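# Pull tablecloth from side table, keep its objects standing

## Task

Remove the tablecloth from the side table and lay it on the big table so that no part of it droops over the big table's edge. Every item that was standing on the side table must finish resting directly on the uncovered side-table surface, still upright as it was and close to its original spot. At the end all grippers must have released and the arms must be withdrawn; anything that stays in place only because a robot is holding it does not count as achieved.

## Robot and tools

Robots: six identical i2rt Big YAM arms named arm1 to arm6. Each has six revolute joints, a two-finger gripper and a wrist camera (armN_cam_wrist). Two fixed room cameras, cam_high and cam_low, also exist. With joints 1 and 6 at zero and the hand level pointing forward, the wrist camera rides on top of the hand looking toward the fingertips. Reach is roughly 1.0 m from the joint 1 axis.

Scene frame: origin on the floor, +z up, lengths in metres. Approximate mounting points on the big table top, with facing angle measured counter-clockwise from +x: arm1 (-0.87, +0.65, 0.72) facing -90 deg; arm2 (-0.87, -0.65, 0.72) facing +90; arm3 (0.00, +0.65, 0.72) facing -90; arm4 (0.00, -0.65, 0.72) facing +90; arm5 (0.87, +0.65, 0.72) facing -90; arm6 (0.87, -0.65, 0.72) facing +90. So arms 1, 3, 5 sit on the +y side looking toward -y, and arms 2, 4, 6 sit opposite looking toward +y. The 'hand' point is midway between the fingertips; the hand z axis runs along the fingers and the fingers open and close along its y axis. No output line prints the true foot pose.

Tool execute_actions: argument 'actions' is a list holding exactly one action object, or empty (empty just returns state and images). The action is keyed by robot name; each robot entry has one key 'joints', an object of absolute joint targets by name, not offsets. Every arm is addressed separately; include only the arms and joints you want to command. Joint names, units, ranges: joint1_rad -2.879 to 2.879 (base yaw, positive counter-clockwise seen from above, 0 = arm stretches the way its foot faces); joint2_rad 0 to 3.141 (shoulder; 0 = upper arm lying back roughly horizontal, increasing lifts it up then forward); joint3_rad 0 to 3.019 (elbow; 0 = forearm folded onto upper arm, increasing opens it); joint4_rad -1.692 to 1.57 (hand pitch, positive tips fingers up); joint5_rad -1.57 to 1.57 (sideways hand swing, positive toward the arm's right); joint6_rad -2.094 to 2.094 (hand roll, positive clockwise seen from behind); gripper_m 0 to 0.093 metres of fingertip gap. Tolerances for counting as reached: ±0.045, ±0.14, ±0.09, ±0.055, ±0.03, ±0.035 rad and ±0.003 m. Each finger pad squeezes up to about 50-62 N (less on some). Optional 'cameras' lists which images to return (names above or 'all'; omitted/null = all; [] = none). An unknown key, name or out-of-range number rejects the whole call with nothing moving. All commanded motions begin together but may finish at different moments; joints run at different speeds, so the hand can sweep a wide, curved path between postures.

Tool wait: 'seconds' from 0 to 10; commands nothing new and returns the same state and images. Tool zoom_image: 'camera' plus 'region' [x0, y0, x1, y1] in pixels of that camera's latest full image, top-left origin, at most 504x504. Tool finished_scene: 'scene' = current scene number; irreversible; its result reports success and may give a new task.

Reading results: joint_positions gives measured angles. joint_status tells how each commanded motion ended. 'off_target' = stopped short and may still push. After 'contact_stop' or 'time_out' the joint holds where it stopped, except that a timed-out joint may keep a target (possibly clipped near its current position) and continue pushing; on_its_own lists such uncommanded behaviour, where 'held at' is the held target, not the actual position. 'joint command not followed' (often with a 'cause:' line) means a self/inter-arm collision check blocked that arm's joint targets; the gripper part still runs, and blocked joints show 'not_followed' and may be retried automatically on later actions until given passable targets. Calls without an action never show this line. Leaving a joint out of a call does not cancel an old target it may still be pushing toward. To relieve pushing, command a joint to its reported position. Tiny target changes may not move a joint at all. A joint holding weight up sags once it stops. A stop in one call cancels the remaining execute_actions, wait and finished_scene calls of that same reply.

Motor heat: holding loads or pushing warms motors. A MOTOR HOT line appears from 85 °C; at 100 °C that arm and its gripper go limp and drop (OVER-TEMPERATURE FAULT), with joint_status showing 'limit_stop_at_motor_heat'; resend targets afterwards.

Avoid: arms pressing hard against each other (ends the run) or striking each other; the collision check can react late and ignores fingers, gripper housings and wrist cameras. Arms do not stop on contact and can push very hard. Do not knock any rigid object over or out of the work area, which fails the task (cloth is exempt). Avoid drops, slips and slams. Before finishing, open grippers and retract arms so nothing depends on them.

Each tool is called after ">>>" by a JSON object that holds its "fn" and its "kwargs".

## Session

>>> {"fn": "execute_actions", "kwargs": {"actions": []}}

Scene clock: 0.00 s.
arm1.joint_positions: joint1_rad=+0.011 joint2_rad=+0.441 joint3_rad=+1.477 joint4_rad=-1.540 joint5_rad=+0.016 joint6_rad=+0.011 gripper_m=+0.095
arm1.joint_status: not commanded
arm1.hand: x=-0.8738 y=+0.5326 z=+1.3540 quat_wxyz=(-0.363, -0.609, -0.608, +0.358) (m; scene frame)
arm2.joint_positions: joint1_rad=+0.005 joint2_rad=+0.436 joint3_rad=+1.463 joint4_rad=-1.545 joint5_rad=+0.016 joint6_rad=+0.012 gripper_m=+0.094
arm2.joint_status: not commanded
arm2.hand: x=-0.8796 y=-0.5321 z=+1.2900 quat_wxyz=(-0.358, +0.617, -0.606, -0.353) (m; scene frame)
arm3.joint_positions: joint1_rad=+0.006 joint2_rad=+0.449 joint3_rad=+1.469 joint4_rad=-1.528 joint5_rad=-0.015 joint6_rad=+0.002 gripper_m=+0.094
arm3.joint_status: not commanded
arm3.hand: x=-0.0021 y=+0.5246 z=+1.2924 quat_wxyz=(-0.358, -0.617, -0.602, +0.359) (m; scene frame)
arm4.joint_positions: joint1_rad=+0.011 joint2_rad=+0.430 joint3_rad=+1.481 joint4_rad=-1.526 joint5_rad=+0.016 joint6_rad=+0.017 gripper_m=+0.095
arm4.joint_status: not commanded
arm4.hand: x=-0.0032 y=-0.5359 z=+1.2898 quat_wxyz=(-0.359, +0.613, -0.594, -0.378) (m; scene frame)
arm5.joint_positions: joint1_rad=-0.012 joint2_rad=+0.426 joint3_rad=+1.468 joint4_rad=-1.529 joint5_rad=+0.015 joint6_rad=+0.009 gripper_m=+0.094
arm5.joint_status: not commanded
arm5.hand: x=+0.8676 y=+0.5391 z=+1.3561 quat_wxyz=(-0.358, -0.616, -0.593, +0.376) (m; scene frame)
arm6.joint_positions: joint1_rad=+0.003 joint2_rad=+0.454 joint3_rad=+1.482 joint4_rad=-1.543 joint5_rad=+0.010 joint6_rad=-0.016 gripper_m=+0.095
arm6.joint_status: not commanded
arm6.hand: x=+0.8676 y=-0.5253 z=+1.3801 quat_wxyz=(-0.356, +0.624, -0.599, -0.354) (m; scene frame)
pictures: arm1_cam_wrist, arm2_cam_wrist, arm3_cam_wrist, arm4_cam_wrist, arm5_cam_wrist, arm6_cam_wrist, cam_high, cam_low
Images, in order (width x height): arm1_cam_wrist 504x504, arm2_cam_wrist 504x504, arm3_cam_wrist 504x504, arm4_cam_wrist 504x504, arm5_cam_wrist 504x504, arm6_cam_wrist 504x504, cam_high 504x504, cam_low 504x504.

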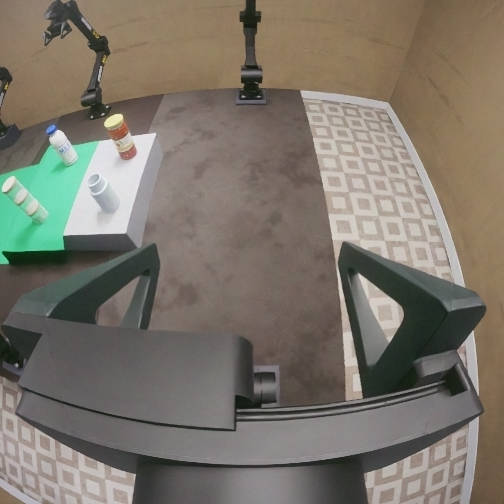

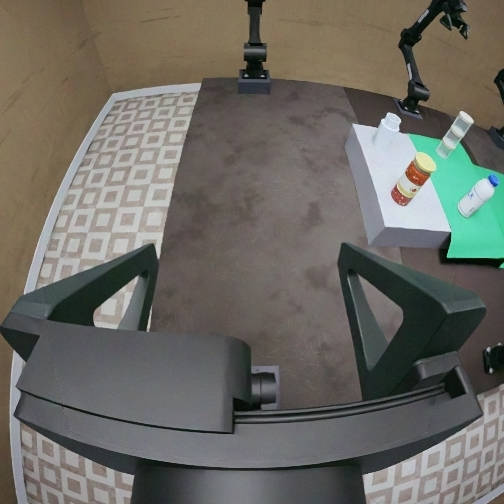

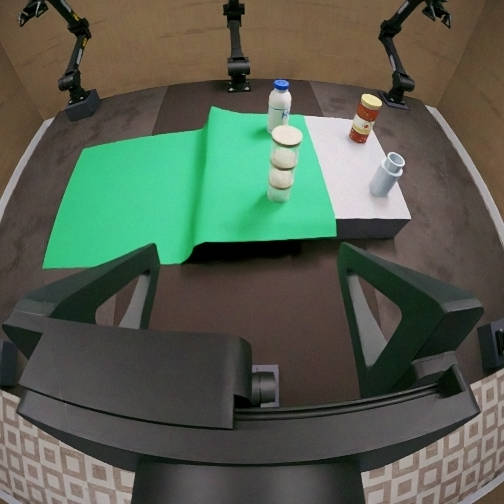

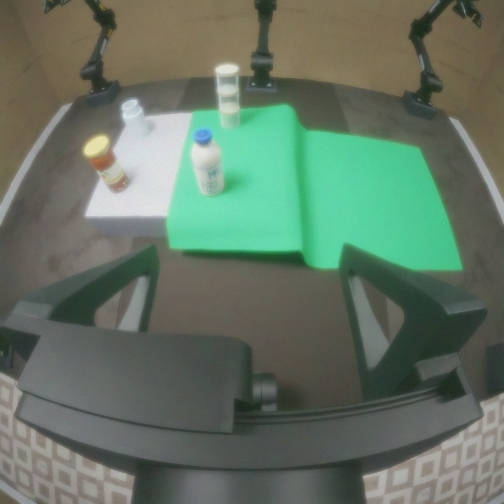

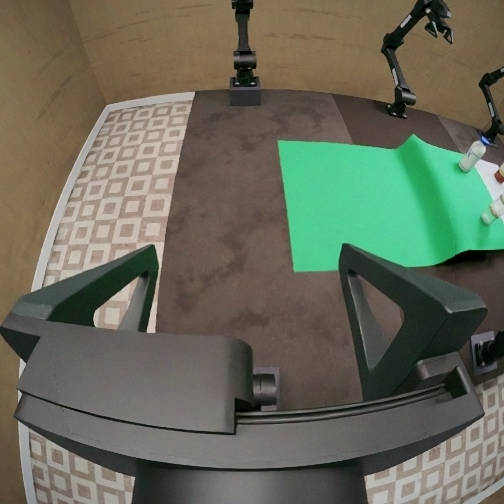

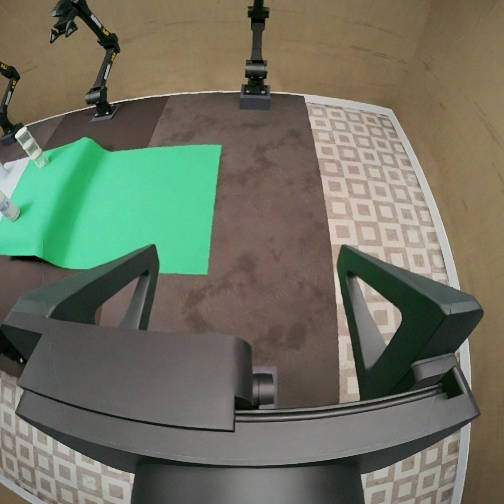

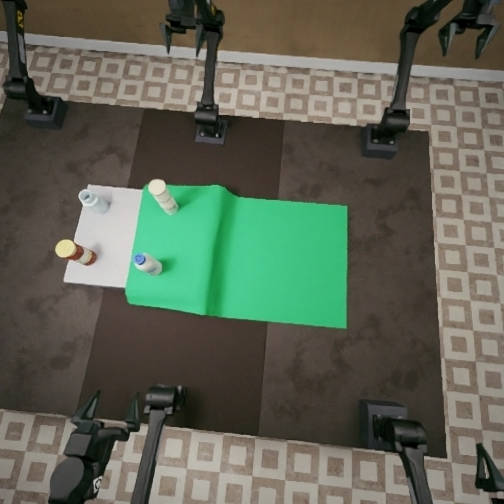

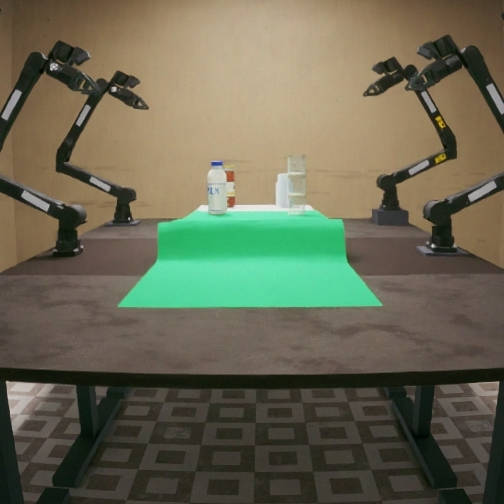

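>>> {"fn": "execute_actions", "kwargs": {"actions": [{"arm3":{"joints":{"joint1_rad":-0.145,"joint2_rad":0.6,"joint3_rad":0.19,"joint4_rad":0.3}},"arm4":{"joints":{"joint1_rad":0.2,"joint2_rad":0.6,"joint3_rad":0.2,"joint4_rad":0.3}},"arm5":{"joints":{"joint1_rad":-0.95,"joint2_rad":1.9,"joint3_rad":1.9,"joint4_rad":-1.0,"joint6_rad":-1.0}},"arm6":{"joints":{"joint1_rad":0.95,"joint2_rad":1.9,"joint3_rad":1.9,"joint4_rad":-1.0,"joint6_rad":1.0}}}], "cameras": []}}

>>> {"fn": "execute_actions", "kwargs": {"actions": [{"arm3":{"joints":{"joint2_rad":1.2,"joint4_rad":0.92}},"arm4":{"joints":{"joint2_rad":1.2,"joint4_rad":0.93}},"arm5":{"joints":{"joint1_rad":-1.085,"joint2_rad":2.33,"joint3_rad":2.32,"joint4_rad":-0.95}},"arm6":{"joints":{"joint1_rad":1.11,"joint2_rad":2.3,"joint3_rad":2.22,"joint4_rad":-0.92}}}], "cameras": ["arm3_cam_wrist","arm4_cam_wrist","arm5_cam_wrist","arm6_cam_wrist"]}}

Scene clock: 3.43 s.
arm1.joint_positions: joint1_rad=+0.011 joint2_rad=+0.441 joint3_rad=+1.477 joint4_rad=-1.540 joint5_rad=+0.016 joint6_rad=+0.011 gripper_m=+0.095
arm1.joint_status: not commanded
arm1.hand: x=-0.8738 y=+0.5326 z=+1.3540 quat_wxyz=(-0.363, -0.609, -0.608, +0.358) (m; scene frame)
arm2.joint_positions: joint1_rad=+0.005 joint2_rad=+0.436 joint3_rad=+1.463 joint4_rad=-1.545 joint5_rad=+0.016 joint6_rad=+0.012 gripper_m=+0.094
arm2.joint_status: not commanded
arm2.hand: x=-0.8796 y=-0.5321 z=+1.2900 quat_wxyz=(-0.358, +0.617, -0.606, -0.353) (m; scene frame)
arm3.joint_positions: joint1_rad=-0.141 joint2_rad=+0.605 joint3_rad=+0.189 joint4_rad=+0.280 joint5_rad=-0.015 joint6_rad=+0.002 gripper_m=+0.094
arm3.joint_status: all done
arm3.hand: x=-0.0587 y=+0.3129 z=+0.9443 quat_wxyz=(-0.426, -0.576, -0.487, +0.500) (m; scene frame)
arm4.joint_positions: joint1_rad=+0.193 joint2_rad=+0.608 joint3_rad=+0.197 joint4_rad=+0.274 joint5_rad=+0.016 joint6_rad=+0.017 gripper_m=+0.095
arm4.joint_status: all done
arm4.hand: x=-0.0788 y=-0.3156 z=+0.9367 quat_wxyz=(-0.406, +0.586, -0.474, -0.517) (m; scene frame)
arm5.joint_positions: joint1_rad=-0.961 joint2_rad=+1.900 joint3_rad=+1.866 joint4_rad=-1.000 joint5_rad=+0.014 joint6_rad=-0.989 gripper_m=+0.094
arm5.joint_status: all done
arm5.hand: x=+0.2784 y=+0.2506 z=+1.0400 quat_wxyz=(+0.057, -0.677, -0.685, +0.263) (m; scene frame)
arm6.joint_positions: joint1_rad=+0.957 joint2_rad=+1.915 joint3_rad=+1.858 joint4_rad=-1.001 joint5_rad=+0.010 joint6_rad=+0.993 gripper_m=+0.095
arm6.joint_status: all done
arm6.hand: x=+0.2749 y=-0.2515 z=+1.0425 quat_wxyz=(+0.047, +0.680, -0.688, -0.247) (m; scene frame)
pictures: none
No camera images: the call's "cameras" was empty. Leave "cameras" out to get every camera's image.

Scene clock: 5.00 s.
arm1.joint_positions: joint1_rad=+0.011 joint2_rad=+0.441 joint3_rad=+1.477 joint4_rad=-1.540 joint5_rad=+0.016 joint6_rad=+0.011 gripper_m=+0.095
arm1.joint_status: not commanded
arm1.hand: x=-0.8738 y=+0.5326 z=+1.3540 quat_wxyz=(-0.363, -0.609, -0.608, +0.358) (m; scene frame)
arm2.joint_positions: joint1_rad=+0.005 joint2_rad=+0.436 joint3_rad=+1.463 joint4_rad=-1.545 joint5_rad=+0.016 joint6_rad=+0.012 gripper_m=+0.094
arm2.joint_status: not commanded
arm2.hand: x=-0.8796 y=-0.5321 z=+1.2900 quat_wxyz=(-0.358, +0.617, -0.606, -0.353) (m; scene frame)
arm3.joint_positions: joint1_rad=-0.141 joint2_rad=+1.200 joint3_rad=+0.189 joint4_rad=+0.901 joint5_rad=-0.015 joint6_rad=+0.002 gripper_m=+0.094
arm3.joint_status: all done
arm3.hand: x=-0.0681 y=+0.2606 z=+0.8876 quat_wxyz=(-0.433, -0.569, -0.481, +0.508) (m; scene frame)
arm4.joint_positions: joint1_rad=+0.193 joint2_rad=+1.195 joint3_rad=+0.197 joint4_rad=+0.905 joint5_rad=+0.016 joint6_rad=+0.017 gripper_m=+0.095
arm4.joint_status: all done
arm4.hand: x=-0.0918 y=-0.2629 z=+0.8841 quat_wxyz=(-0.415, +0.574, -0.465, -0.530) (m; scene frame)
arm5.joint_positions: joint1_rad=-1.095 joint2_rad=+2.333 joint3_rad=+2.266 joint4_rad=-0.954 joint5_rad=+0.014 joint6_rad=-0.990 gripper_m=+0.094
arm5.joint_status: all done
arm5.hand: x=+0.1169 y=+0.2757 z=+0.9207 quat_wxyz=(+0.076, -0.720, -0.638, +0.265) (m; scene frame)
arm6.joint_positions: joint1_rad=+1.109 joint2_rad=+2.320 joint3_rad=+2.173 joint4_rad=-0.923 joint5_rad=+0.010 joint6_rad=+0.994 gripper_m=+0.095
arm6.joint_status: all done
arm6.hand: x=+0.1220 y=-0.3005 z=+0.9044 quat_wxyz=(+0.065, +0.731, -0.636, -0.238) (m; scene frame)
pictures: arm3_cam_wrist, arm4_cam_wrist, arm5_cam_wrist, arm6_cam_wrist
Images, in order (width x height): arm3_cam_wrist 504x504, arm4_cam_wrist 504x504, arm5_cam_wrist 504x504, arm6_cam_wrist 504x504.

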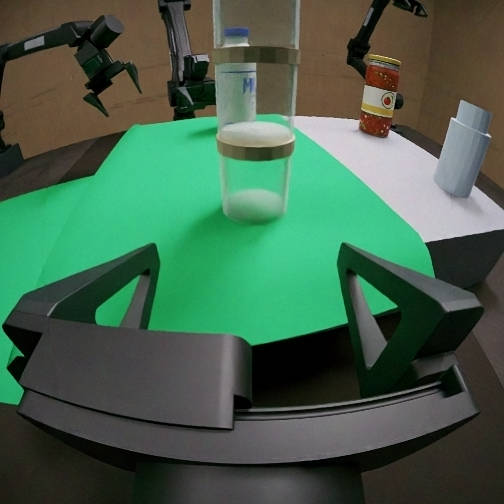

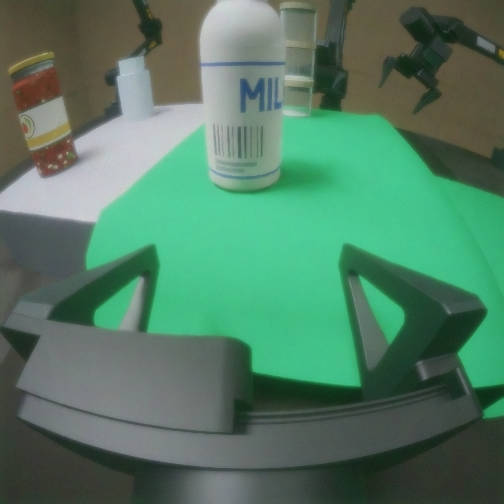

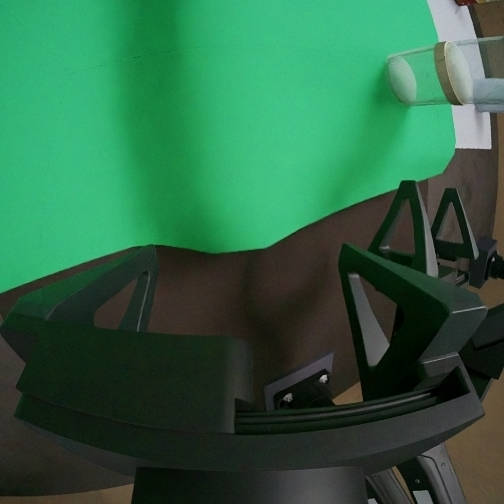

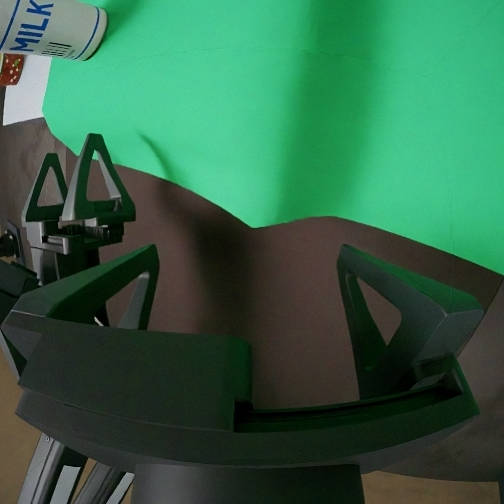

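>>> {"fn": "execute_actions", "kwargs": {"actions": [{"arm3":{"joints":{"joint2_rad":1.52,"joint3_rad":0.52,"joint4_rad":0.93}},"arm4":{"joints":{"joint1_rad":0.21,"joint2_rad":1.52,"joint3_rad":0.53}},"arm5":{"joints":{"joint1_rad":-1.07,"joint2_rad":2.53,"joint4_rad":-0.92}},"arm6":{"joints":{"joint1_rad":1.1,"joint2_rad":2.48,"joint4_rad":-0.89}}}], "cameras": []}}

>>> {"fn": "execute_actions", "kwargs": {"actions": [{"arm3":{"joints":{"joint2_rad":1.61,"joint3_rad":0.64,"joint4_rad":0.91}},"arm4":{"joints":{"joint2_rad":1.66,"joint3_rad":0.72,"joint4_rad":0.9}}}], "cameras": ["arm3_cam_wrist","arm4_cam_wrist","arm5_cam_wrist","arm6_cam_wrist"]}}

Scene clock: 6.63 s.
arm1.joint_positions: joint1_rad=+0.011 joint2_rad=+0.441 joint3_rad=+1.477 joint4_rad=-1.540 joint5_rad=+0.016 joint6_rad=+0.011 gripper_m=+0.095
arm1.joint_status: not commanded
arm1.hand: x=-0.8738 y=+0.5326 z=+1.3540 quat_wxyz=(-0.363, -0.609, -0.608, +0.358) (m; scene frame)
arm2.joint_positions: joint1_rad=+0.005 joint2_rad=+0.436 joint3_rad=+1.463 joint4_rad=-1.545 joint5_rad=+0.016 joint6_rad=+0.012 gripper_m=+0.094
arm2.joint_status: not commanded
arm2.hand: x=-0.8796 y=-0.5321 z=+1.2900 quat_wxyz=(-0.358, +0.617, -0.606, -0.353) (m; scene frame)
arm3.joint_positions: joint1_rad=-0.141 joint2_rad=+1.520 joint3_rad=+0.489 joint4_rad=+0.912 joint5_rad=-0.015 joint6_rad=+0.002 gripper_m=+0.094
arm3.joint_status: all done
arm3.hand: x=-0.0887 y=+0.1467 z=+0.8853 quat_wxyz=(-0.430, -0.571, -0.483, +0.505) (m; scene frame)
arm4.joint_positions: joint1_rad=+0.199 joint2_rad=+1.512 joint3_rad=+0.502 joint4_rad=+0.910 joint5_rad=+0.016 joint6_rad=+0.016 gripper_m=+0.095
arm4.joint_status: all done
arm4.hand: x=-0.1231 y=-0.1496 z=+0.8851 quat_wxyz=(-0.413, +0.578, -0.464, -0.529) (m; scene frame)
arm5.joint_positions: joint1_rad=-1.080 joint2_rad=+2.526 joint3_rad=+2.296 joint4_rad=-0.927 joint5_rad=+0.012 joint6_rad=-0.990 gripper_m=+0.094
arm5.joint_status: all done
arm5.hand: x=+0.1228 y=+0.2641 z=+0.7797 quat_wxyz=(+0.057, -0.727, -0.654, +0.201) (m; scene frame)
arm6.joint_positions: joint1_rad=+1.109 joint2_rad=+2.503 joint3_rad=+2.196 joint4_rad=-0.895 joint5_rad=+0.010 joint6_rad=+0.994 gripper_m=+0.095
arm6.joint_status: all done
arm6.hand: x=+0.1281 y=-0.3037 z=+0.7711 quat_wxyz=(+0.047, +0.742, -0.645, -0.175) (m; scene frame)
pictures: none
No camera images: the call's "cameras" was empty. Leave "cameras" out to get every camera's image.

Scene clock: 7.63 s.
arm1.joint_positions: joint1_rad=+0.011 joint2_rad=+0.441 joint3_rad=+1.477 joint4_rad=-1.540 joint5_rad=+0.016 joint6_rad=+0.011 gripper_m=+0.095
arm1.joint_status: not commanded
arm1.hand: x=-0.8738 y=+0.5326 z=+1.3540 quat_wxyz=(-0.363, -0.609, -0.608, +0.358) (m; scene frame)
arm2.joint_positions: joint1_rad=+0.005 joint2_rad=+0.436 joint3_rad=+1.463 joint4_rad=-1.545 joint5_rad=+0.016 joint6_rad=+0.012 gripper_m=+0.094
arm2.joint_status: not commanded
arm2.hand: x=-0.8796 y=-0.5321 z=+1.2900 quat_wxyz=(-0.358, +0.617, -0.606, -0.353) (m; scene frame)
arm3.joint_positions: joint1_rad=-0.141 joint2_rad=+1.615 joint3_rad=+0.599 joint4_rad=+0.912 joint5_rad=-0.015 joint6_rad=+0.002 gripper_m=+0.094
arm3.joint_status: all done
arm3.hand: x=-0.0960 y=+0.1060 z=+0.8857 quat_wxyz=(-0.434, -0.567, -0.480, +0.509) (m; scene frame)
arm4.joint_positions: joint1_rad=+0.200 joint2_rad=+1.656 joint3_rad=+0.683 joint4_rad=+0.910 joint5_rad=+0.015 joint6_rad=+0.017 gripper_m=+0.095
arm4.joint_status: all done
arm4.hand: x=-0.1401 y=-0.0849 z=+0.8912 quat_wxyz=(-0.420, +0.568, -0.457, -0.541) (m; scene frame)
arm5.joint_positions: joint1_rad=-1.080 joint2_rad=+2.526 joint3_rad=+2.296 joint4_rad=-0.927 joint5_rad=+0.012 joint6_rad=-0.990 gripper_m=+0.094
arm5.joint_status: not commanded
arm5.hand: x=+0.1228 y=+0.2641 z=+0.7797 quat_wxyz=(+0.057, -0.727, -0.654, +0.201) (m; scene frame)
arm6.joint_positions: joint1_rad=+1.109 joint2_rad=+2.503 joint3_rad=+2.196 joint4_rad=-0.895 joint5_rad=+0.010 joint6_rad=+0.994 gripper_m=+0.095
arm6.joint_status: not commanded
arm6.hand: x=+0.1281 y=-0.3037 z=+0.7711 quat_wxyz=(+0.047, +0.742, -0.645, -0.175) (m; scene frame)
pictures: arm3_cam_wrist, arm4_cam_wrist, arm5_cam_wrist, arm6_cam_wrist
Images, in order (width x height): arm3_cam_wrist 504x504, arm4_cam_wrist 504x504, arm5_cam_wrist 504x504, arm6_cam_wrist 504x504.

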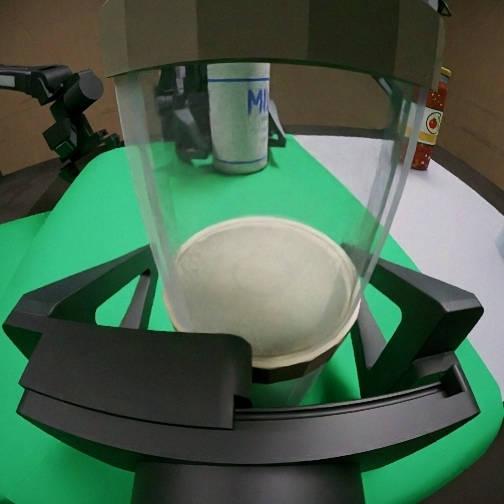

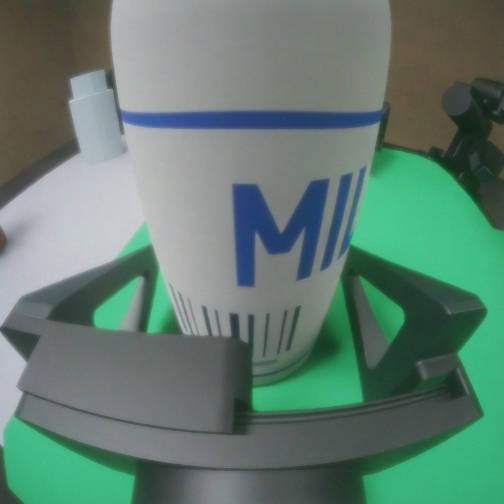

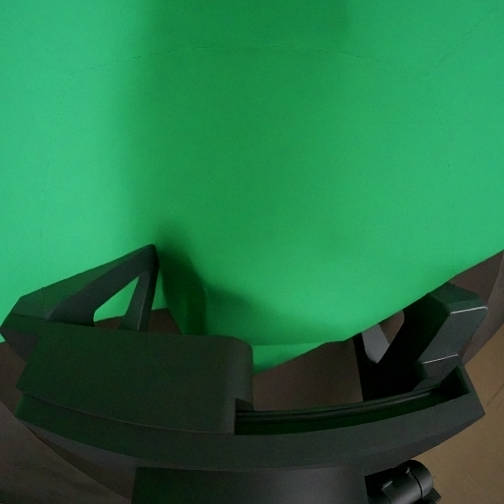

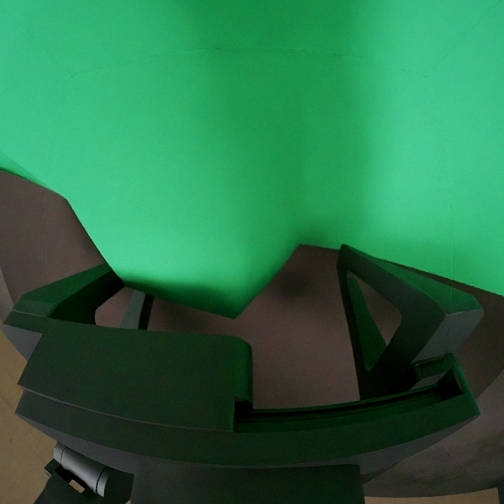

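>>> {"fn": "execute_actions", "kwargs": {"actions": [{"arm3":{"joints":{"gripper_m":0}},"arm4":{"joints":{"gripper_m":0}},"arm5":{"joints":{"gripper_m":0}},"arm6":{"joints":{"gripper_m":0,"joint1_rad":1.08}}}], "cameras": []}}

>>> {"fn": "execute_actions", "kwargs": {"actions": [{"arm3":{"joints":{"joint2_rad":1.45,"joint3_rad":0.76,"joint4_rad":0.65}},"arm4":{"joints":{"joint2_rad":1.48,"joint3_rad":0.84,"joint4_rad":0.63}}}], "cameras": ["cam_low"]}}

>>> {"fn": "execute_actions", "kwargs": {"actions": [{"arm5":{"joints":{"joint1_rad":-0.9,"joint2_rad":2.05,"joint3_rad":1.75,"joint4_rad":-1.1}},"arm6":{"joints":{"joint1_rad":0.93,"joint2_rad":2.05,"joint3_rad":1.7,"joint4_rad":-1.05}}}], "cameras": ["cam_low","cam_high"]}}

Scene clock: 9.07 s.
arm1.joint_positions: joint1_rad=+0.011 joint2_rad=+0.441 joint3_rad=+1.477 joint4_rad=-1.540 joint5_rad=+0.016 joint6_rad=+0.011 gripper_m=+0.095
arm1.joint_status: not commanded
arm1.hand: x=-0.8738 y=+0.5326 z=+1.3540 quat_wxyz=(-0.363, -0.609, -0.608, +0.358) (m; scene frame)
arm2.joint_positions: joint1_rad=+0.005 joint2_rad=+0.436 joint3_rad=+1.463 joint4_rad=-1.545 joint5_rad=+0.016 joint6_rad=+0.012 gripper_m=+0.094
arm2.joint_status: not commanded
arm2.hand: x=-0.8796 y=-0.5321 z=+1.2900 quat_wxyz=(-0.358, +0.617, -0.606, -0.353) (m; scene frame)
arm3.joint_positions: joint1_rad=-0.143 joint2_rad=+1.615 joint3_rad=+0.599 joint4_rad=+0.912 joint5_rad=-0.014 joint6_rad=+0.001 gripper_m=+0.058
arm3.joint_status: gripper_m off_target (ended at +0.058, target +0.000)
arm3.hand: x=-0.0973 y=+0.1062 z=+0.8857 quat_wxyz=(-0.433, -0.568, -0.479, +0.510) (m; scene frame)
arm4.joint_positions: joint1_rad=+0.200 joint2_rad=+1.656 joint3_rad=+0.683 joint4_rad=+0.910 joint5_rad=+0.017 joint6_rad=+0.016 gripper_m=+0.065
arm4.joint_status: gripper_m off_target (ended at +0.065, target +0.000)
arm4.hand: x=-0.1398 y=-0.0848 z=+0.8911 quat_wxyz=(-0.421, +0.568, -0.457, -0.540) (m; scene frame)
arm5.joint_positions: joint1_rad=-1.078 joint2_rad=+2.526 joint3_rad=+2.296 joint4_rad=-0.927 joint5_rad=+0.013 joint6_rad=-0.992 gripper_m=+0.001
arm5.joint_status: all done
arm5.hand: x=+0.1235 y=+0.2629 z=+0.7797 quat_wxyz=(+0.058, -0.725, -0.656, +0.201) (m; scene frame)
arm6.joint_positions: joint1_rad=+1.091 joint2_rad=+2.503 joint3_rad=+2.196 joint4_rad=-0.894 joint5_rad=+0.009 joint6_rad=+0.994 gripper_m=+0.001
arm6.joint_status: all done
arm6.hand: x=+0.1341 y=-0.2898 z=+0.7718 quat_wxyz=(+0.046, +0.736, -0.652, -0.177) (m; scene frame)
pictures: none
No camera images: the call's "cameras" was empty. Leave "cameras" out to get every camera's image.

Scene clock: 10.13 s.
arm1.joint_positions: joint1_rad=+0.011 joint2_rad=+0.441 joint3_rad=+1.477 joint4_rad=-1.540 joint5_rad=+0.016 joint6_rad=+0.011 gripper_m=+0.095
arm1.joint_status: not commanded
arm1.hand: x=-0.8738 y=+0.5326 z=+1.3540 quat_wxyz=(-0.363, -0.609, -0.608, +0.358) (m; scene frame)
arm2.joint_positions: joint1_rad=+0.005 joint2_rad=+0.436 joint3_rad=+1.463 joint4_rad=-1.545 joint5_rad=+0.016 joint6_rad=+0.012 gripper_m=+0.094
arm2.joint_status: not commanded
arm2.hand: x=-0.8796 y=-0.5321 z=+1.2900 quat_wxyz=(-0.358, +0.617, -0.606, -0.353) (m; scene frame)
arm3.joint_positions: joint1_rad=-0.143 joint2_rad=+1.467 joint3_rad=+0.699 joint4_rad=+0.640 joint5_rad=-0.014 joint6_rad=+0.001 gripper_m=+0.058
arm3.joint_status: all done
arm3.hand: x=-0.1003 y=+0.0898 z=+0.9477 quat_wxyz=(-0.427, -0.574, -0.484, +0.503) (m; scene frame)
arm4.joint_positions: joint1_rad=+0.200 joint2_rad=+1.512 joint3_rad=+0.768 joint4_rad=+0.616 joint5_rad=+0.017 joint6_rad=+0.016 gripper_m=+0.065
arm4.joint_status: all done
arm4.hand: x=-0.1423 y=-0.0749 z=+0.9429 quat_wxyz=(-0.406, +0.585, -0.470, -0.521) (m; scene frame)
arm5.joint_positions: joint1_rad=-1.078 joint2_rad=+2.526 joint3_rad=+2.296 joint4_rad=-0.927 joint5_rad=+0.013 joint6_rad=-0.992 gripper_m=+0.001
arm5.joint_status: not commanded
arm5.hand: x=+0.1235 y=+0.2629 z=+0.7797 quat_wxyz=(+0.058, -0.725, -0.656, +0.201) (m; scene frame)
arm6.joint_positions: joint1_rad=+1.091 joint2_rad=+2.503 joint3_rad=+2.196 joint4_rad=-0.894 joint5_rad=+0.009 joint6_rad=+0.994 gripper_m=+0.001
arm6.joint_status: not commanded
arm6.hand: x=+0.1341 y=-0.2898 z=+0.7718 quat_wxyz=(+0.046, +0.736, -0.652, -0.177) (m; scene frame)
pictures: cam_low
Images, in order (width x height): cam_low 504x504.

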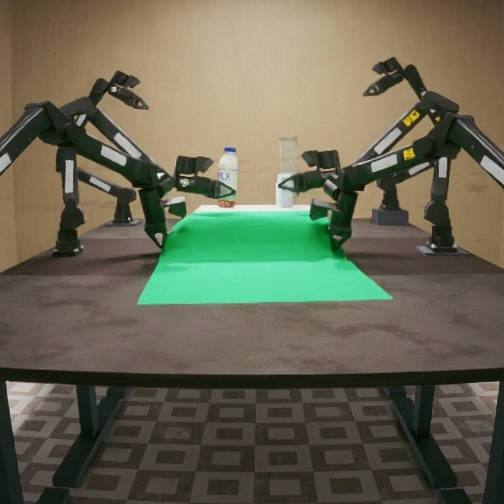

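Scene clock: 11.60 s.
arm1.joint_positions: joint1_rad=+0.011 joint2_rad=+0.441 joint3_rad=+1.477 joint4_rad=-1.540 joint5_rad=+0.016 joint6_rad=+0.011 gripper_m=+0.095
arm1.joint_status: not commanded
arm1.hand: x=-0.8738 y=+0.5326 z=+1.3540 quat_wxyz=(-0.363, -0.609, -0.608, +0.358) (m; scene frame)
arm2.joint_positions: joint1_rad=+0.005 joint2_rad=+0.436 joint3_rad=+1.463 joint4_rad=-1.545 joint5_rad=+0.016 joint6_rad=+0.012 gripper_m=+0.094
arm2.joint_status: not commanded
arm2.hand: x=-0.8796 y=-0.5321 z=+1.2900 quat_wxyz=(-0.358, +0.617, -0.606, -0.353) (m; scene frame)
arm3.joint_positions: joint1_rad=-0.143 joint2_rad=+1.467 joint3_rad=+0.699 joint4_rad=+0.640 joint5_rad=-0.014 joint6_rad=+0.001 gripper_m=+0.058
arm3.joint_status: not commanded
arm3.hand: x=-0.1003 y=+0.0898 z=+0.9477 quat_wxyz=(-0.427, -0.574, -0.484, +0.503) (m; scene frame)
arm4.joint_positions: joint1_rad=+0.200 joint2_rad=+1.512 joint3_rad=+0.768 joint4_rad=+0.616 joint5_rad=+0.017 joint6_rad=+0.016 gripper_m=+0.065
arm4.joint_status: not commanded
arm4.hand: x=-0.1423 y=-0.0749 z=+0.9429 quat_wxyz=(-0.406, +0.585, -0.470, -0.521) (m; scene frame)
arm5.joint_positions: joint1_rad=-0.893 joint2_rad=+2.046 joint3_rad=+1.752 joint4_rad=-1.097 joint5_rad=+0.016 joint6_rad=-0.992 gripper_m=+0.001
arm5.joint_status: all done
arm5.hand: x=+0.3462 y=+0.2418 z=+0.8812 quat_wxyz=(+0.022, -0.673, -0.734, +0.092) (m; scene frame)
arm6.joint_positions: joint1_rad=+0.930 joint2_rad=+2.043 joint3_rad=+1.693 joint4_rad=-1.049 joint5_rad=+0.009 joint6_rad=+0.994 gripper_m=+0.001
arm6.joint_status: all done
arm6.hand: x=+0.3353 y=-0.2707 z=+0.8784 quat_wxyz=(+0.013, +0.691, -0.718, -0.083) (m; scene frame)
pictures: cam_high, cam_low
Images, in order (width x height): cam_high 504x504, cam_low 504x504.

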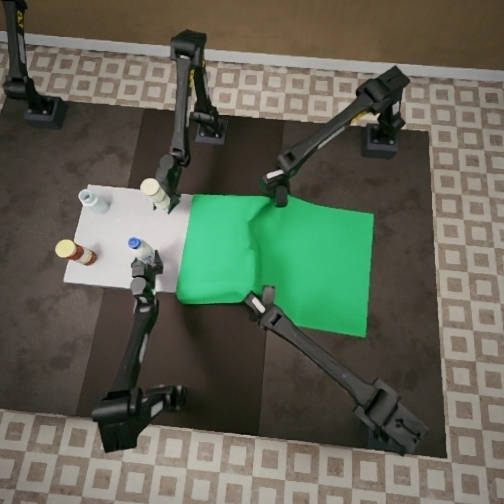

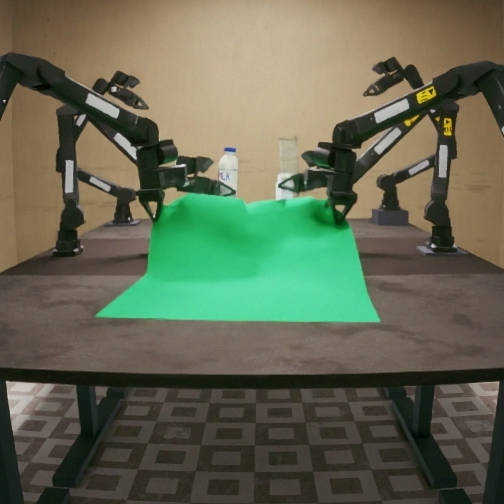

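>>> {"fn": "execute_actions", "kwargs": {"actions": [{"arm3":{"joints":{"joint2_rad":1.55,"joint3_rad":0.62,"joint4_rad":0.88}},"arm4":{"joints":{"joint2_rad":1.59,"joint3_rad":0.70,"joint4_rad":0.88}},"arm5":{"joints":{"joint1_rad":-0.55,"joint2_rad":1.7,"joint3_rad":1.3,"joint4_rad":-1.15,"joint6_rad":-0.7}},"arm6":{"joints":{"joint1_rad":0.57,"joint2_rad":1.7,"joint3_rad":1.22,"joint4_rad":-1.1,"joint6_rad":0.7}}}], "cameras": []}}

>>> {"fn": "execute_actions", "kwargs": {"actions": [{"arm3":{"joints":{"joint2_rad":1.6,"joint4_rad":0.92}},"arm4":{"joints":{"joint2_rad":1.63,"joint4_rad":0.91}},"arm5":{"joints":{"gripper_m":0.08}},"arm6":{"joints":{"gripper_m":0.08}}}], "cameras": ["cam_low","cam_high"]}}

Scene clock: 14.27 s.
arm1.joint_positions: joint1_rad=+0.011 joint2_rad=+0.441 joint3_rad=+1.477 joint4_rad=-1.540 joint5_rad=+0.016 joint6_rad=+0.011 gripper_m=+0.095
arm1.joint_status: not commanded
arm1.hand: x=-0.8738 y=+0.5326 z=+1.3540 quat_wxyz=(-0.363, -0.609, -0.608, +0.358) (m; scene frame)
arm2.joint_positions: joint1_rad=+0.005 joint2_rad=+0.436 joint3_rad=+1.463 joint4_rad=-1.545 joint5_rad=+0.016 joint6_rad=+0.012 gripper_m=+0.094
arm2.joint_status: not commanded
arm2.hand: x=-0.8796 y=-0.5321 z=+1.2900 quat_wxyz=(-0.358, +0.617, -0.606, -0.353) (m; scene frame)
arm3.joint_positions: joint1_rad=-0.143 joint2_rad=+1.574 joint3_rad=+0.605 joint4_rad=+0.841 joint5_rad=-0.014 joint6_rad=+0.001 gripper_m=+0.058
arm3.joint_status: all done
arm3.hand: x=-0.0971 y=+0.1074 z=+0.8926 quat_wxyz=(-0.427, -0.574, -0.484, +0.503) (m; scene frame)
arm4.joint_positions: joint1_rad=+0.200 joint2_rad=+1.608 joint3_rad=+0.681 joint4_rad=+0.823 joint5_rad=+0.017 joint6_rad=+0.016 gripper_m=+0.065
arm4.joint_status: joint4_rad time_out (moved +0.207 of +0.264); the others done
arm4.on_its_own: joint4_rad reads +0.823 and still pushes toward +0.880 since a time_out
arm4.hand: x=-0.1387 y=-0.0893 z=+0.8957 quat_wxyz=(-0.411, +0.579, -0.466, -0.528) (m; scene frame)
arm5.joint_positions: joint1_rad=-0.546 joint2_rad=+1.693 joint3_rad=+1.301 joint4_rad=-1.144 joint5_rad=+0.012 joint6_rad=-0.708 gripper_m=+0.001
arm5.joint_status: all done
arm5.hand: x=+0.6059 y=+0.2302 z=+0.9028 quat_wxyz=(+0.003, -0.651, -0.758, +0.023) (m; scene frame)
arm6.joint_positions: joint1_rad=+0.566 joint2_rad=+1.692 joint3_rad=+1.214 joint4_rad=-1.096 joint5_rad=+0.013 joint6_rad=+0.706 gripper_m=+0.001
arm6.joint_status: all done
arm6.hand: x=+0.6072 y=-0.2558 z=+0.8918 quat_wxyz=(-0.005, +0.666, -0.746, +0.004) (m; scene frame)
pictures: none
No camera images: the call's "cameras" was empty. Leave "cameras" out to get every camera's image.

not run: a stop came earlier in this reply.

>>> {"fn": "execute_actions", "kwargs": {"actions": [{"arm3":{"joints":{"joint2_rad":1.6,"joint4_rad":0.92}},"arm4":{"joints":{"joint2_rad":1.62,"joint4_rad":0.9}},"arm5":{"joints":{"gripper_m":0.08}},"arm6":{"joints":{"gripper_m":0.08}}}], "cameras": ["cam_low","cam_high"]}}

>>> {"fn": "execute_actions", "kwargs": {"actions": [{"arm3":{"joints":{"gripper_m":0.093}},"arm4":{"joints":{"gripper_m":0.093}},"arm5":{"joints":{"joint2_rad":1.0}},"arm6":{"joints":{"joint2_rad":1.0}}}], "cameras": []}}

>>> {"fn": "execute_actions", "kwargs": {"actions": [{"arm3":{"joints":{"joint2_rad":1.05,"joint3_rad":0.15}},"arm4":{"joints":{"joint2_rad":1.05,"joint3_rad":0.15}}}], "cameras": []}}

>>> {"fn": "execute_actions", "kwargs": {"actions": [{"arm3":{"joints":{"joint2_rad":0.5,"joint4_rad":0.2}},"arm4":{"joints":{"joint2_rad":0.5,"joint4_rad":0.2}}}], "cameras": ["cam_low","cam_high"]}}

Scene clock: 15.43 s.
arm1.joint_positions: joint1_rad=+0.011 joint2_rad=+0.441 joint3_rad=+1.477 joint4_rad=-1.540 joint5_rad=+0.016 joint6_rad=+0.011 gripper_m=+0.095
arm1.joint_status: not commanded
arm1.hand: x=-0.8738 y=+0.5326 z=+1.3540 quat_wxyz=(-0.363, -0.609, -0.608, +0.358) (m; scene frame)
arm2.joint_positions: joint1_rad=+0.005 joint2_rad=+0.436 joint3_rad=+1.463 joint4_rad=-1.545 joint5_rad=+0.016 joint6_rad=+0.012 gripper_m=+0.094
arm2.joint_status: not commanded
arm2.hand: x=-0.8796 y=-0.5321 z=+1.2900 quat_wxyz=(-0.358, +0.617, -0.606, -0.353) (m; scene frame)
arm3.joint_positions: joint1_rad=-0.143 joint2_rad=+1.611 joint3_rad=+0.605 joint4_rad=+0.890 joint5_rad=-0.014 joint6_rad=+0.001 gripper_m=+0.058
arm3.joint_status: all done
arm3.hand: x=-0.0975 y=+0.1050 z=+0.8852 quat_wxyz=(-0.430, -0.571, -0.482, +0.507) (m; scene frame)
arm4.joint_positions: joint1_rad=+0.200 joint2_rad=+1.629 joint3_rad=+0.681 joint4_rad=+0.854 joint5_rad=+0.017 joint6_rad=+0.016 gripper_m=+0.065
arm4.joint_status: all done
arm4.hand: x=-0.1391 y=-0.0877 z=+0.8916 quat_wxyz=(-0.414, +0.576, -0.463, -0.531) (m; scene frame)
arm5.joint_positions: joint1_rad=-0.546 joint2_rad=+1.693 joint3_rad=+1.301 joint4_rad=-1.144 joint5_rad=+0.012 joint6_rad=-0.708 gripper_m=+0.080
arm5.joint_status: all done
arm5.hand: x=+0.6059 y=+0.2302 z=+0.9028 quat_wxyz=(+0.003, -0.651, -0.758, +0.023) (m; scene frame)
arm6.joint_positions: joint1_rad=+0.566 joint2_rad=+1.692 joint3_rad=+1.214 joint4_rad=-1.096 joint5_rad=+0.013 joint6_rad=+0.706 gripper_m=+0.080
arm6.joint_status: all done
arm6.hand: x=+0.6072 y=-0.2558 z=+0.8918 quat_wxyz=(-0.005, +0.666, -0.746, +0.004) (m; scene frame)
pictures: cam_high, cam_low
Images, in order (width x height): cam_high 504x504, cam_low 504x504.

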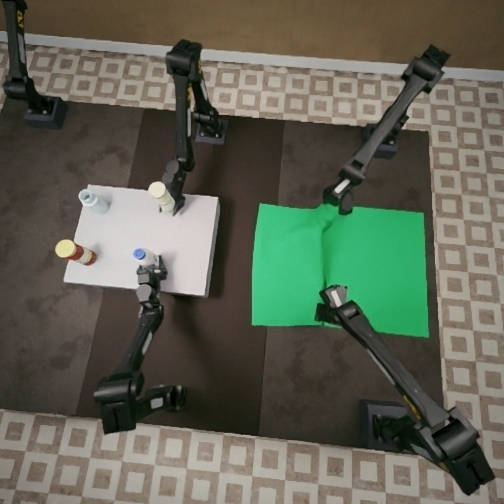

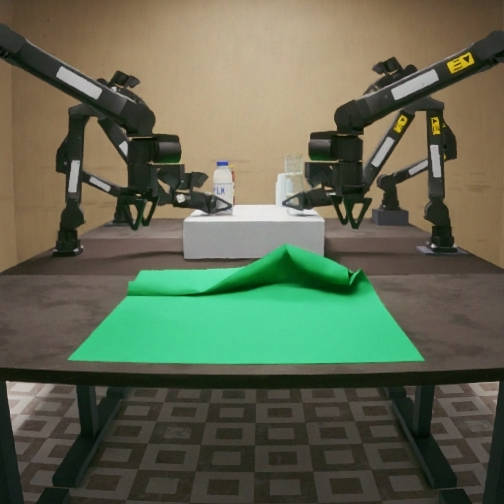

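Scene clock: 16.97 s.
arm1.joint_positions: joint1_rad=+0.011 joint2_rad=+0.441 joint3_rad=+1.477 joint4_rad=-1.540 joint5_rad=+0.016 joint6_rad=+0.011 gripper_m=+0.095
arm1.joint_status: not commanded
arm1.hand: x=-0.8738 y=+0.5326 z=+1.3540 quat_wxyz=(-0.363, -0.609, -0.608, +0.358) (m; scene frame)
arm2.joint_positions: joint1_rad=+0.005 joint2_rad=+0.436 joint3_rad=+1.463 joint4_rad=-1.545 joint5_rad=+0.016 joint6_rad=+0.012 gripper_m=+0.094
arm2.joint_status: not commanded
arm2.hand: x=-0.8796 y=-0.5321 z=+1.2900 quat_wxyz=(-0.358, +0.617, -0.606, -0.353) (m; scene frame)
arm3.joint_positions: joint1_rad=-0.143 joint2_rad=+1.611 joint3_rad=+0.605 joint4_rad=+0.901 joint5_rad=-0.014 joint6_rad=+0.001 gripper_m=+0.093
arm3.joint_status: all done
arm3.hand: x=-0.0976 y=+0.1047 z=+0.8878 quat_wxyz=(-0.433, -0.568, -0.479, +0.510) (m; scene frame)
arm4.joint_positions: joint1_rad=+0.200 joint2_rad=+1.629 joint3_rad=+0.681 joint4_rad=+0.875 joint5_rad=+0.017 joint6_rad=+0.016 gripper_m=+0.093
arm4.joint_status: all done
arm4.hand: x=-0.1392 y=-0.0873 z=+0.8968 quat_wxyz=(-0.418, +0.571, -0.459, -0.537) (m; scene frame)
arm5.joint_positions: joint1_rad=-0.546 joint2_rad=+0.997 joint3_rad=+1.291 joint4_rad=-1.144 joint5_rad=+0.012 joint6_rad=-0.708 gripper_m=+0.080
arm5.joint_status: all done
arm5.hand: x=+0.6583 y=+0.3138 z=+1.2064 quat_wxyz=(-0.048, -0.610, -0.707, +0.353) (m; scene frame)
arm6.joint_positions: joint1_rad=+0.566 joint2_rad=+0.993 joint3_rad=+1.204 joint4_rad=-1.096 joint5_rad=+0.013 joint6_rad=+0.706 gripper_m=+0.080
arm6.joint_status: all done
arm6.hand: x=+0.6472 y=-0.3147 z=+1.1899 quat_wxyz=(-0.051, +0.626, -0.704, -0.331) (m; scene frame)
pictures: none
No camera images: the call's "cameras" was empty. Leave "cameras" out to get every camera's image.

Scene clock: 18.20 s.
arm1.joint_positions: joint1_rad=+0.011 joint2_rad=+0.441 joint3_rad=+1.477 joint4_rad=-1.540 joint5_rad=+0.016 joint6_rad=+0.011 gripper_m=+0.095
arm1.joint_status: not commanded
arm1.hand: x=-0.8738 y=+0.5326 z=+1.3540 quat_wxyz=(-0.363, -0.609, -0.608, +0.358) (m; scene frame)
arm2.joint_positions: joint1_rad=+0.005 joint2_rad=+0.436 joint3_rad=+1.463 joint4_rad=-1.545 joint5_rad=+0.016 joint6_rad=+0.012 gripper_m=+0.094
arm2.joint_status: not commanded
arm2.hand: x=-0.8796 y=-0.5321 z=+1.2900 quat_wxyz=(-0.358, +0.617, -0.606, -0.353) (m; scene frame)
arm3.joint_positions: joint1_rad=-0.143 joint2_rad=+1.053 joint3_rad=+0.151 joint4_rad=+0.903 joint5_rad=-0.014 joint6_rad=+0.001 gripper_m=+0.093
arm3.joint_status: all done
arm3.hand: x=-0.0657 y=+0.2795 z=+0.9238 quat_wxyz=(-0.457, -0.540, -0.456, +0.540) (m; scene frame)
arm4.joint_positions: joint1_rad=+0.200 joint2_rad=+1.058 joint3_rad=+0.147 joint4_rad=+0.878 joint5_rad=+0.017 joint6_rad=+0.016 gripper_m=+0.093
arm4.joint_status: all done
arm4.hand: x=-0.0890 y=-0.2853 z=+0.9044 quat_wxyz=(-0.427, +0.560, -0.451, -0.549) (m; scene frame)
arm5.joint_positions: joint1_rad=-0.546 joint2_rad=+0.997 joint3_rad=+1.291 joint4_rad=-1.144 joint5_rad=+0.012 joint6_rad=-0.708 gripper_m=+0.080
arm5.joint_status: not commanded
arm5.hand: x=+0.6583 y=+0.3138 z=+1.2064 quat_wxyz=(-0.048, -0.610, -0.707, +0.353) (m; scene frame)
arm6.joint_positions: joint1_rad=+0.566 joint2_rad=+0.993 joint3_rad=+1.204 joint4_rad=-1.096 joint5_rad=+0.013 joint6_rad=+0.706 gripper_m=+0.080
arm6.joint_status: not commanded
arm6.hand: x=+0.6472 y=-0.3147 z=+1.1899 quat_wxyz=(-0.051, +0.626, -0.704, -0.331) (m; scene frame)
pictures: none
No camera images: the call's "cameras" was empty. Leave "cameras" out to get every camera's image.

Scene clock: 19.57 s.
arm1.joint_positions: joint1_rad=+0.011 joint2_rad=+0.441 joint3_rad=+1.477 joint4_rad=-1.540 joint5_rad=+0.016 joint6_rad=+0.011 gripper_m=+0.095
arm1.joint_status: not commanded
arm1.hand: x=-0.8738 y=+0.5326 z=+1.3540 quat_wxyz=(-0.363, -0.609, -0.608, +0.358) (m; scene frame)
arm2.joint_positions: joint1_rad=+0.005 joint2_rad=+0.436 joint3_rad=+1.463 joint4_rad=-1.545 joint5_rad=+0.016 joint6_rad=+0.012 gripper_m=+0.094
arm2.joint_status: not commanded
arm2.hand: x=-0.8796 y=-0.5321 z=+1.2900 quat_wxyz=(-0.358, +0.617, -0.606, -0.353) (m; scene frame)
arm3.joint_positions: joint1_rad=-0.143 joint2_rad=+0.501 joint3_rad=+0.151 joint4_rad=+0.206 joint5_rad=-0.014 joint6_rad=+0.001 gripper_m=+0.093
arm3.joint_status: all done
arm3.hand: x=-0.0565 y=+0.3303 z=+0.9357 quat_wxyz=(-0.423, -0.578, -0.488, +0.499) (m; scene frame)
arm4.joint_positions: joint1_rad=+0.200 joint2_rad=+0.505 joint3_rad=+0.147 joint4_rad=+0.211 joint5_rad=+0.017 joint6_rad=+0.016 gripper_m=+0.093
arm4.joint_status: all done
arm4.hand: x=-0.0764 y=-0.3347 z=+0.9241 quat_wxyz=(-0.402, +0.590, -0.474, -0.515) (m; scene frame)
arm5.joint_positions: joint1_rad=-0.546 joint2_rad=+0.997 joint3_rad=+1.291 joint4_rad=-1.144 joint5_rad=+0.012 joint6_rad=-0.708 gripper_m=+0.080
arm5.joint_status: not commanded
arm5.hand: x=+0.6583 y=+0.3138 z=+1.2064 quat_wxyz=(-0.048, -0.610, -0.707, +0.353) (m; scene frame)
arm6.joint_positions: joint1_rad=+0.566 joint2_rad=+0.993 joint3_rad=+1.204 joint4_rad=-1.096 joint5_rad=+0.013 joint6_rad=+0.706 gripper_m=+0.080
arm6.joint_status: not commanded
arm6.hand: x=+0.6472 y=-0.3147 z=+1.1899 quat_wxyz=(-0.051, +0.626, -0.704, -0.331) (m; scene frame)
pictures: cam_high, cam_low
Images, in order (width x height): cam_high 504x504, cam_low 504x504.

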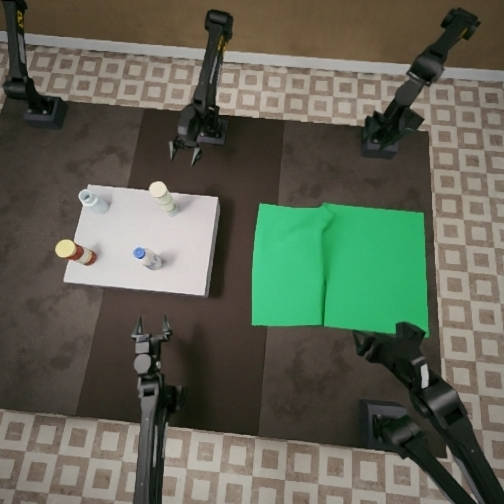

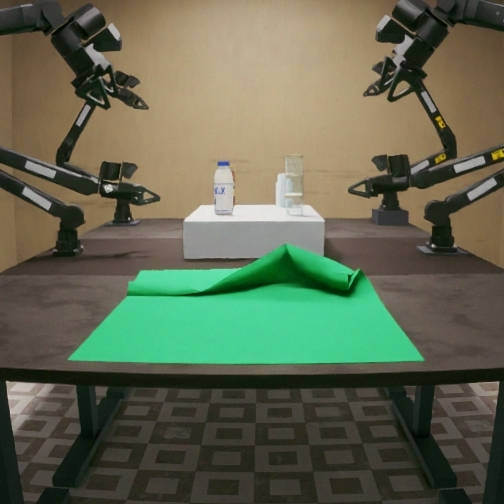

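>>> {"fn": "finished_scene", "kwargs": {"scene": 2}}

The scene is finished: the task was done.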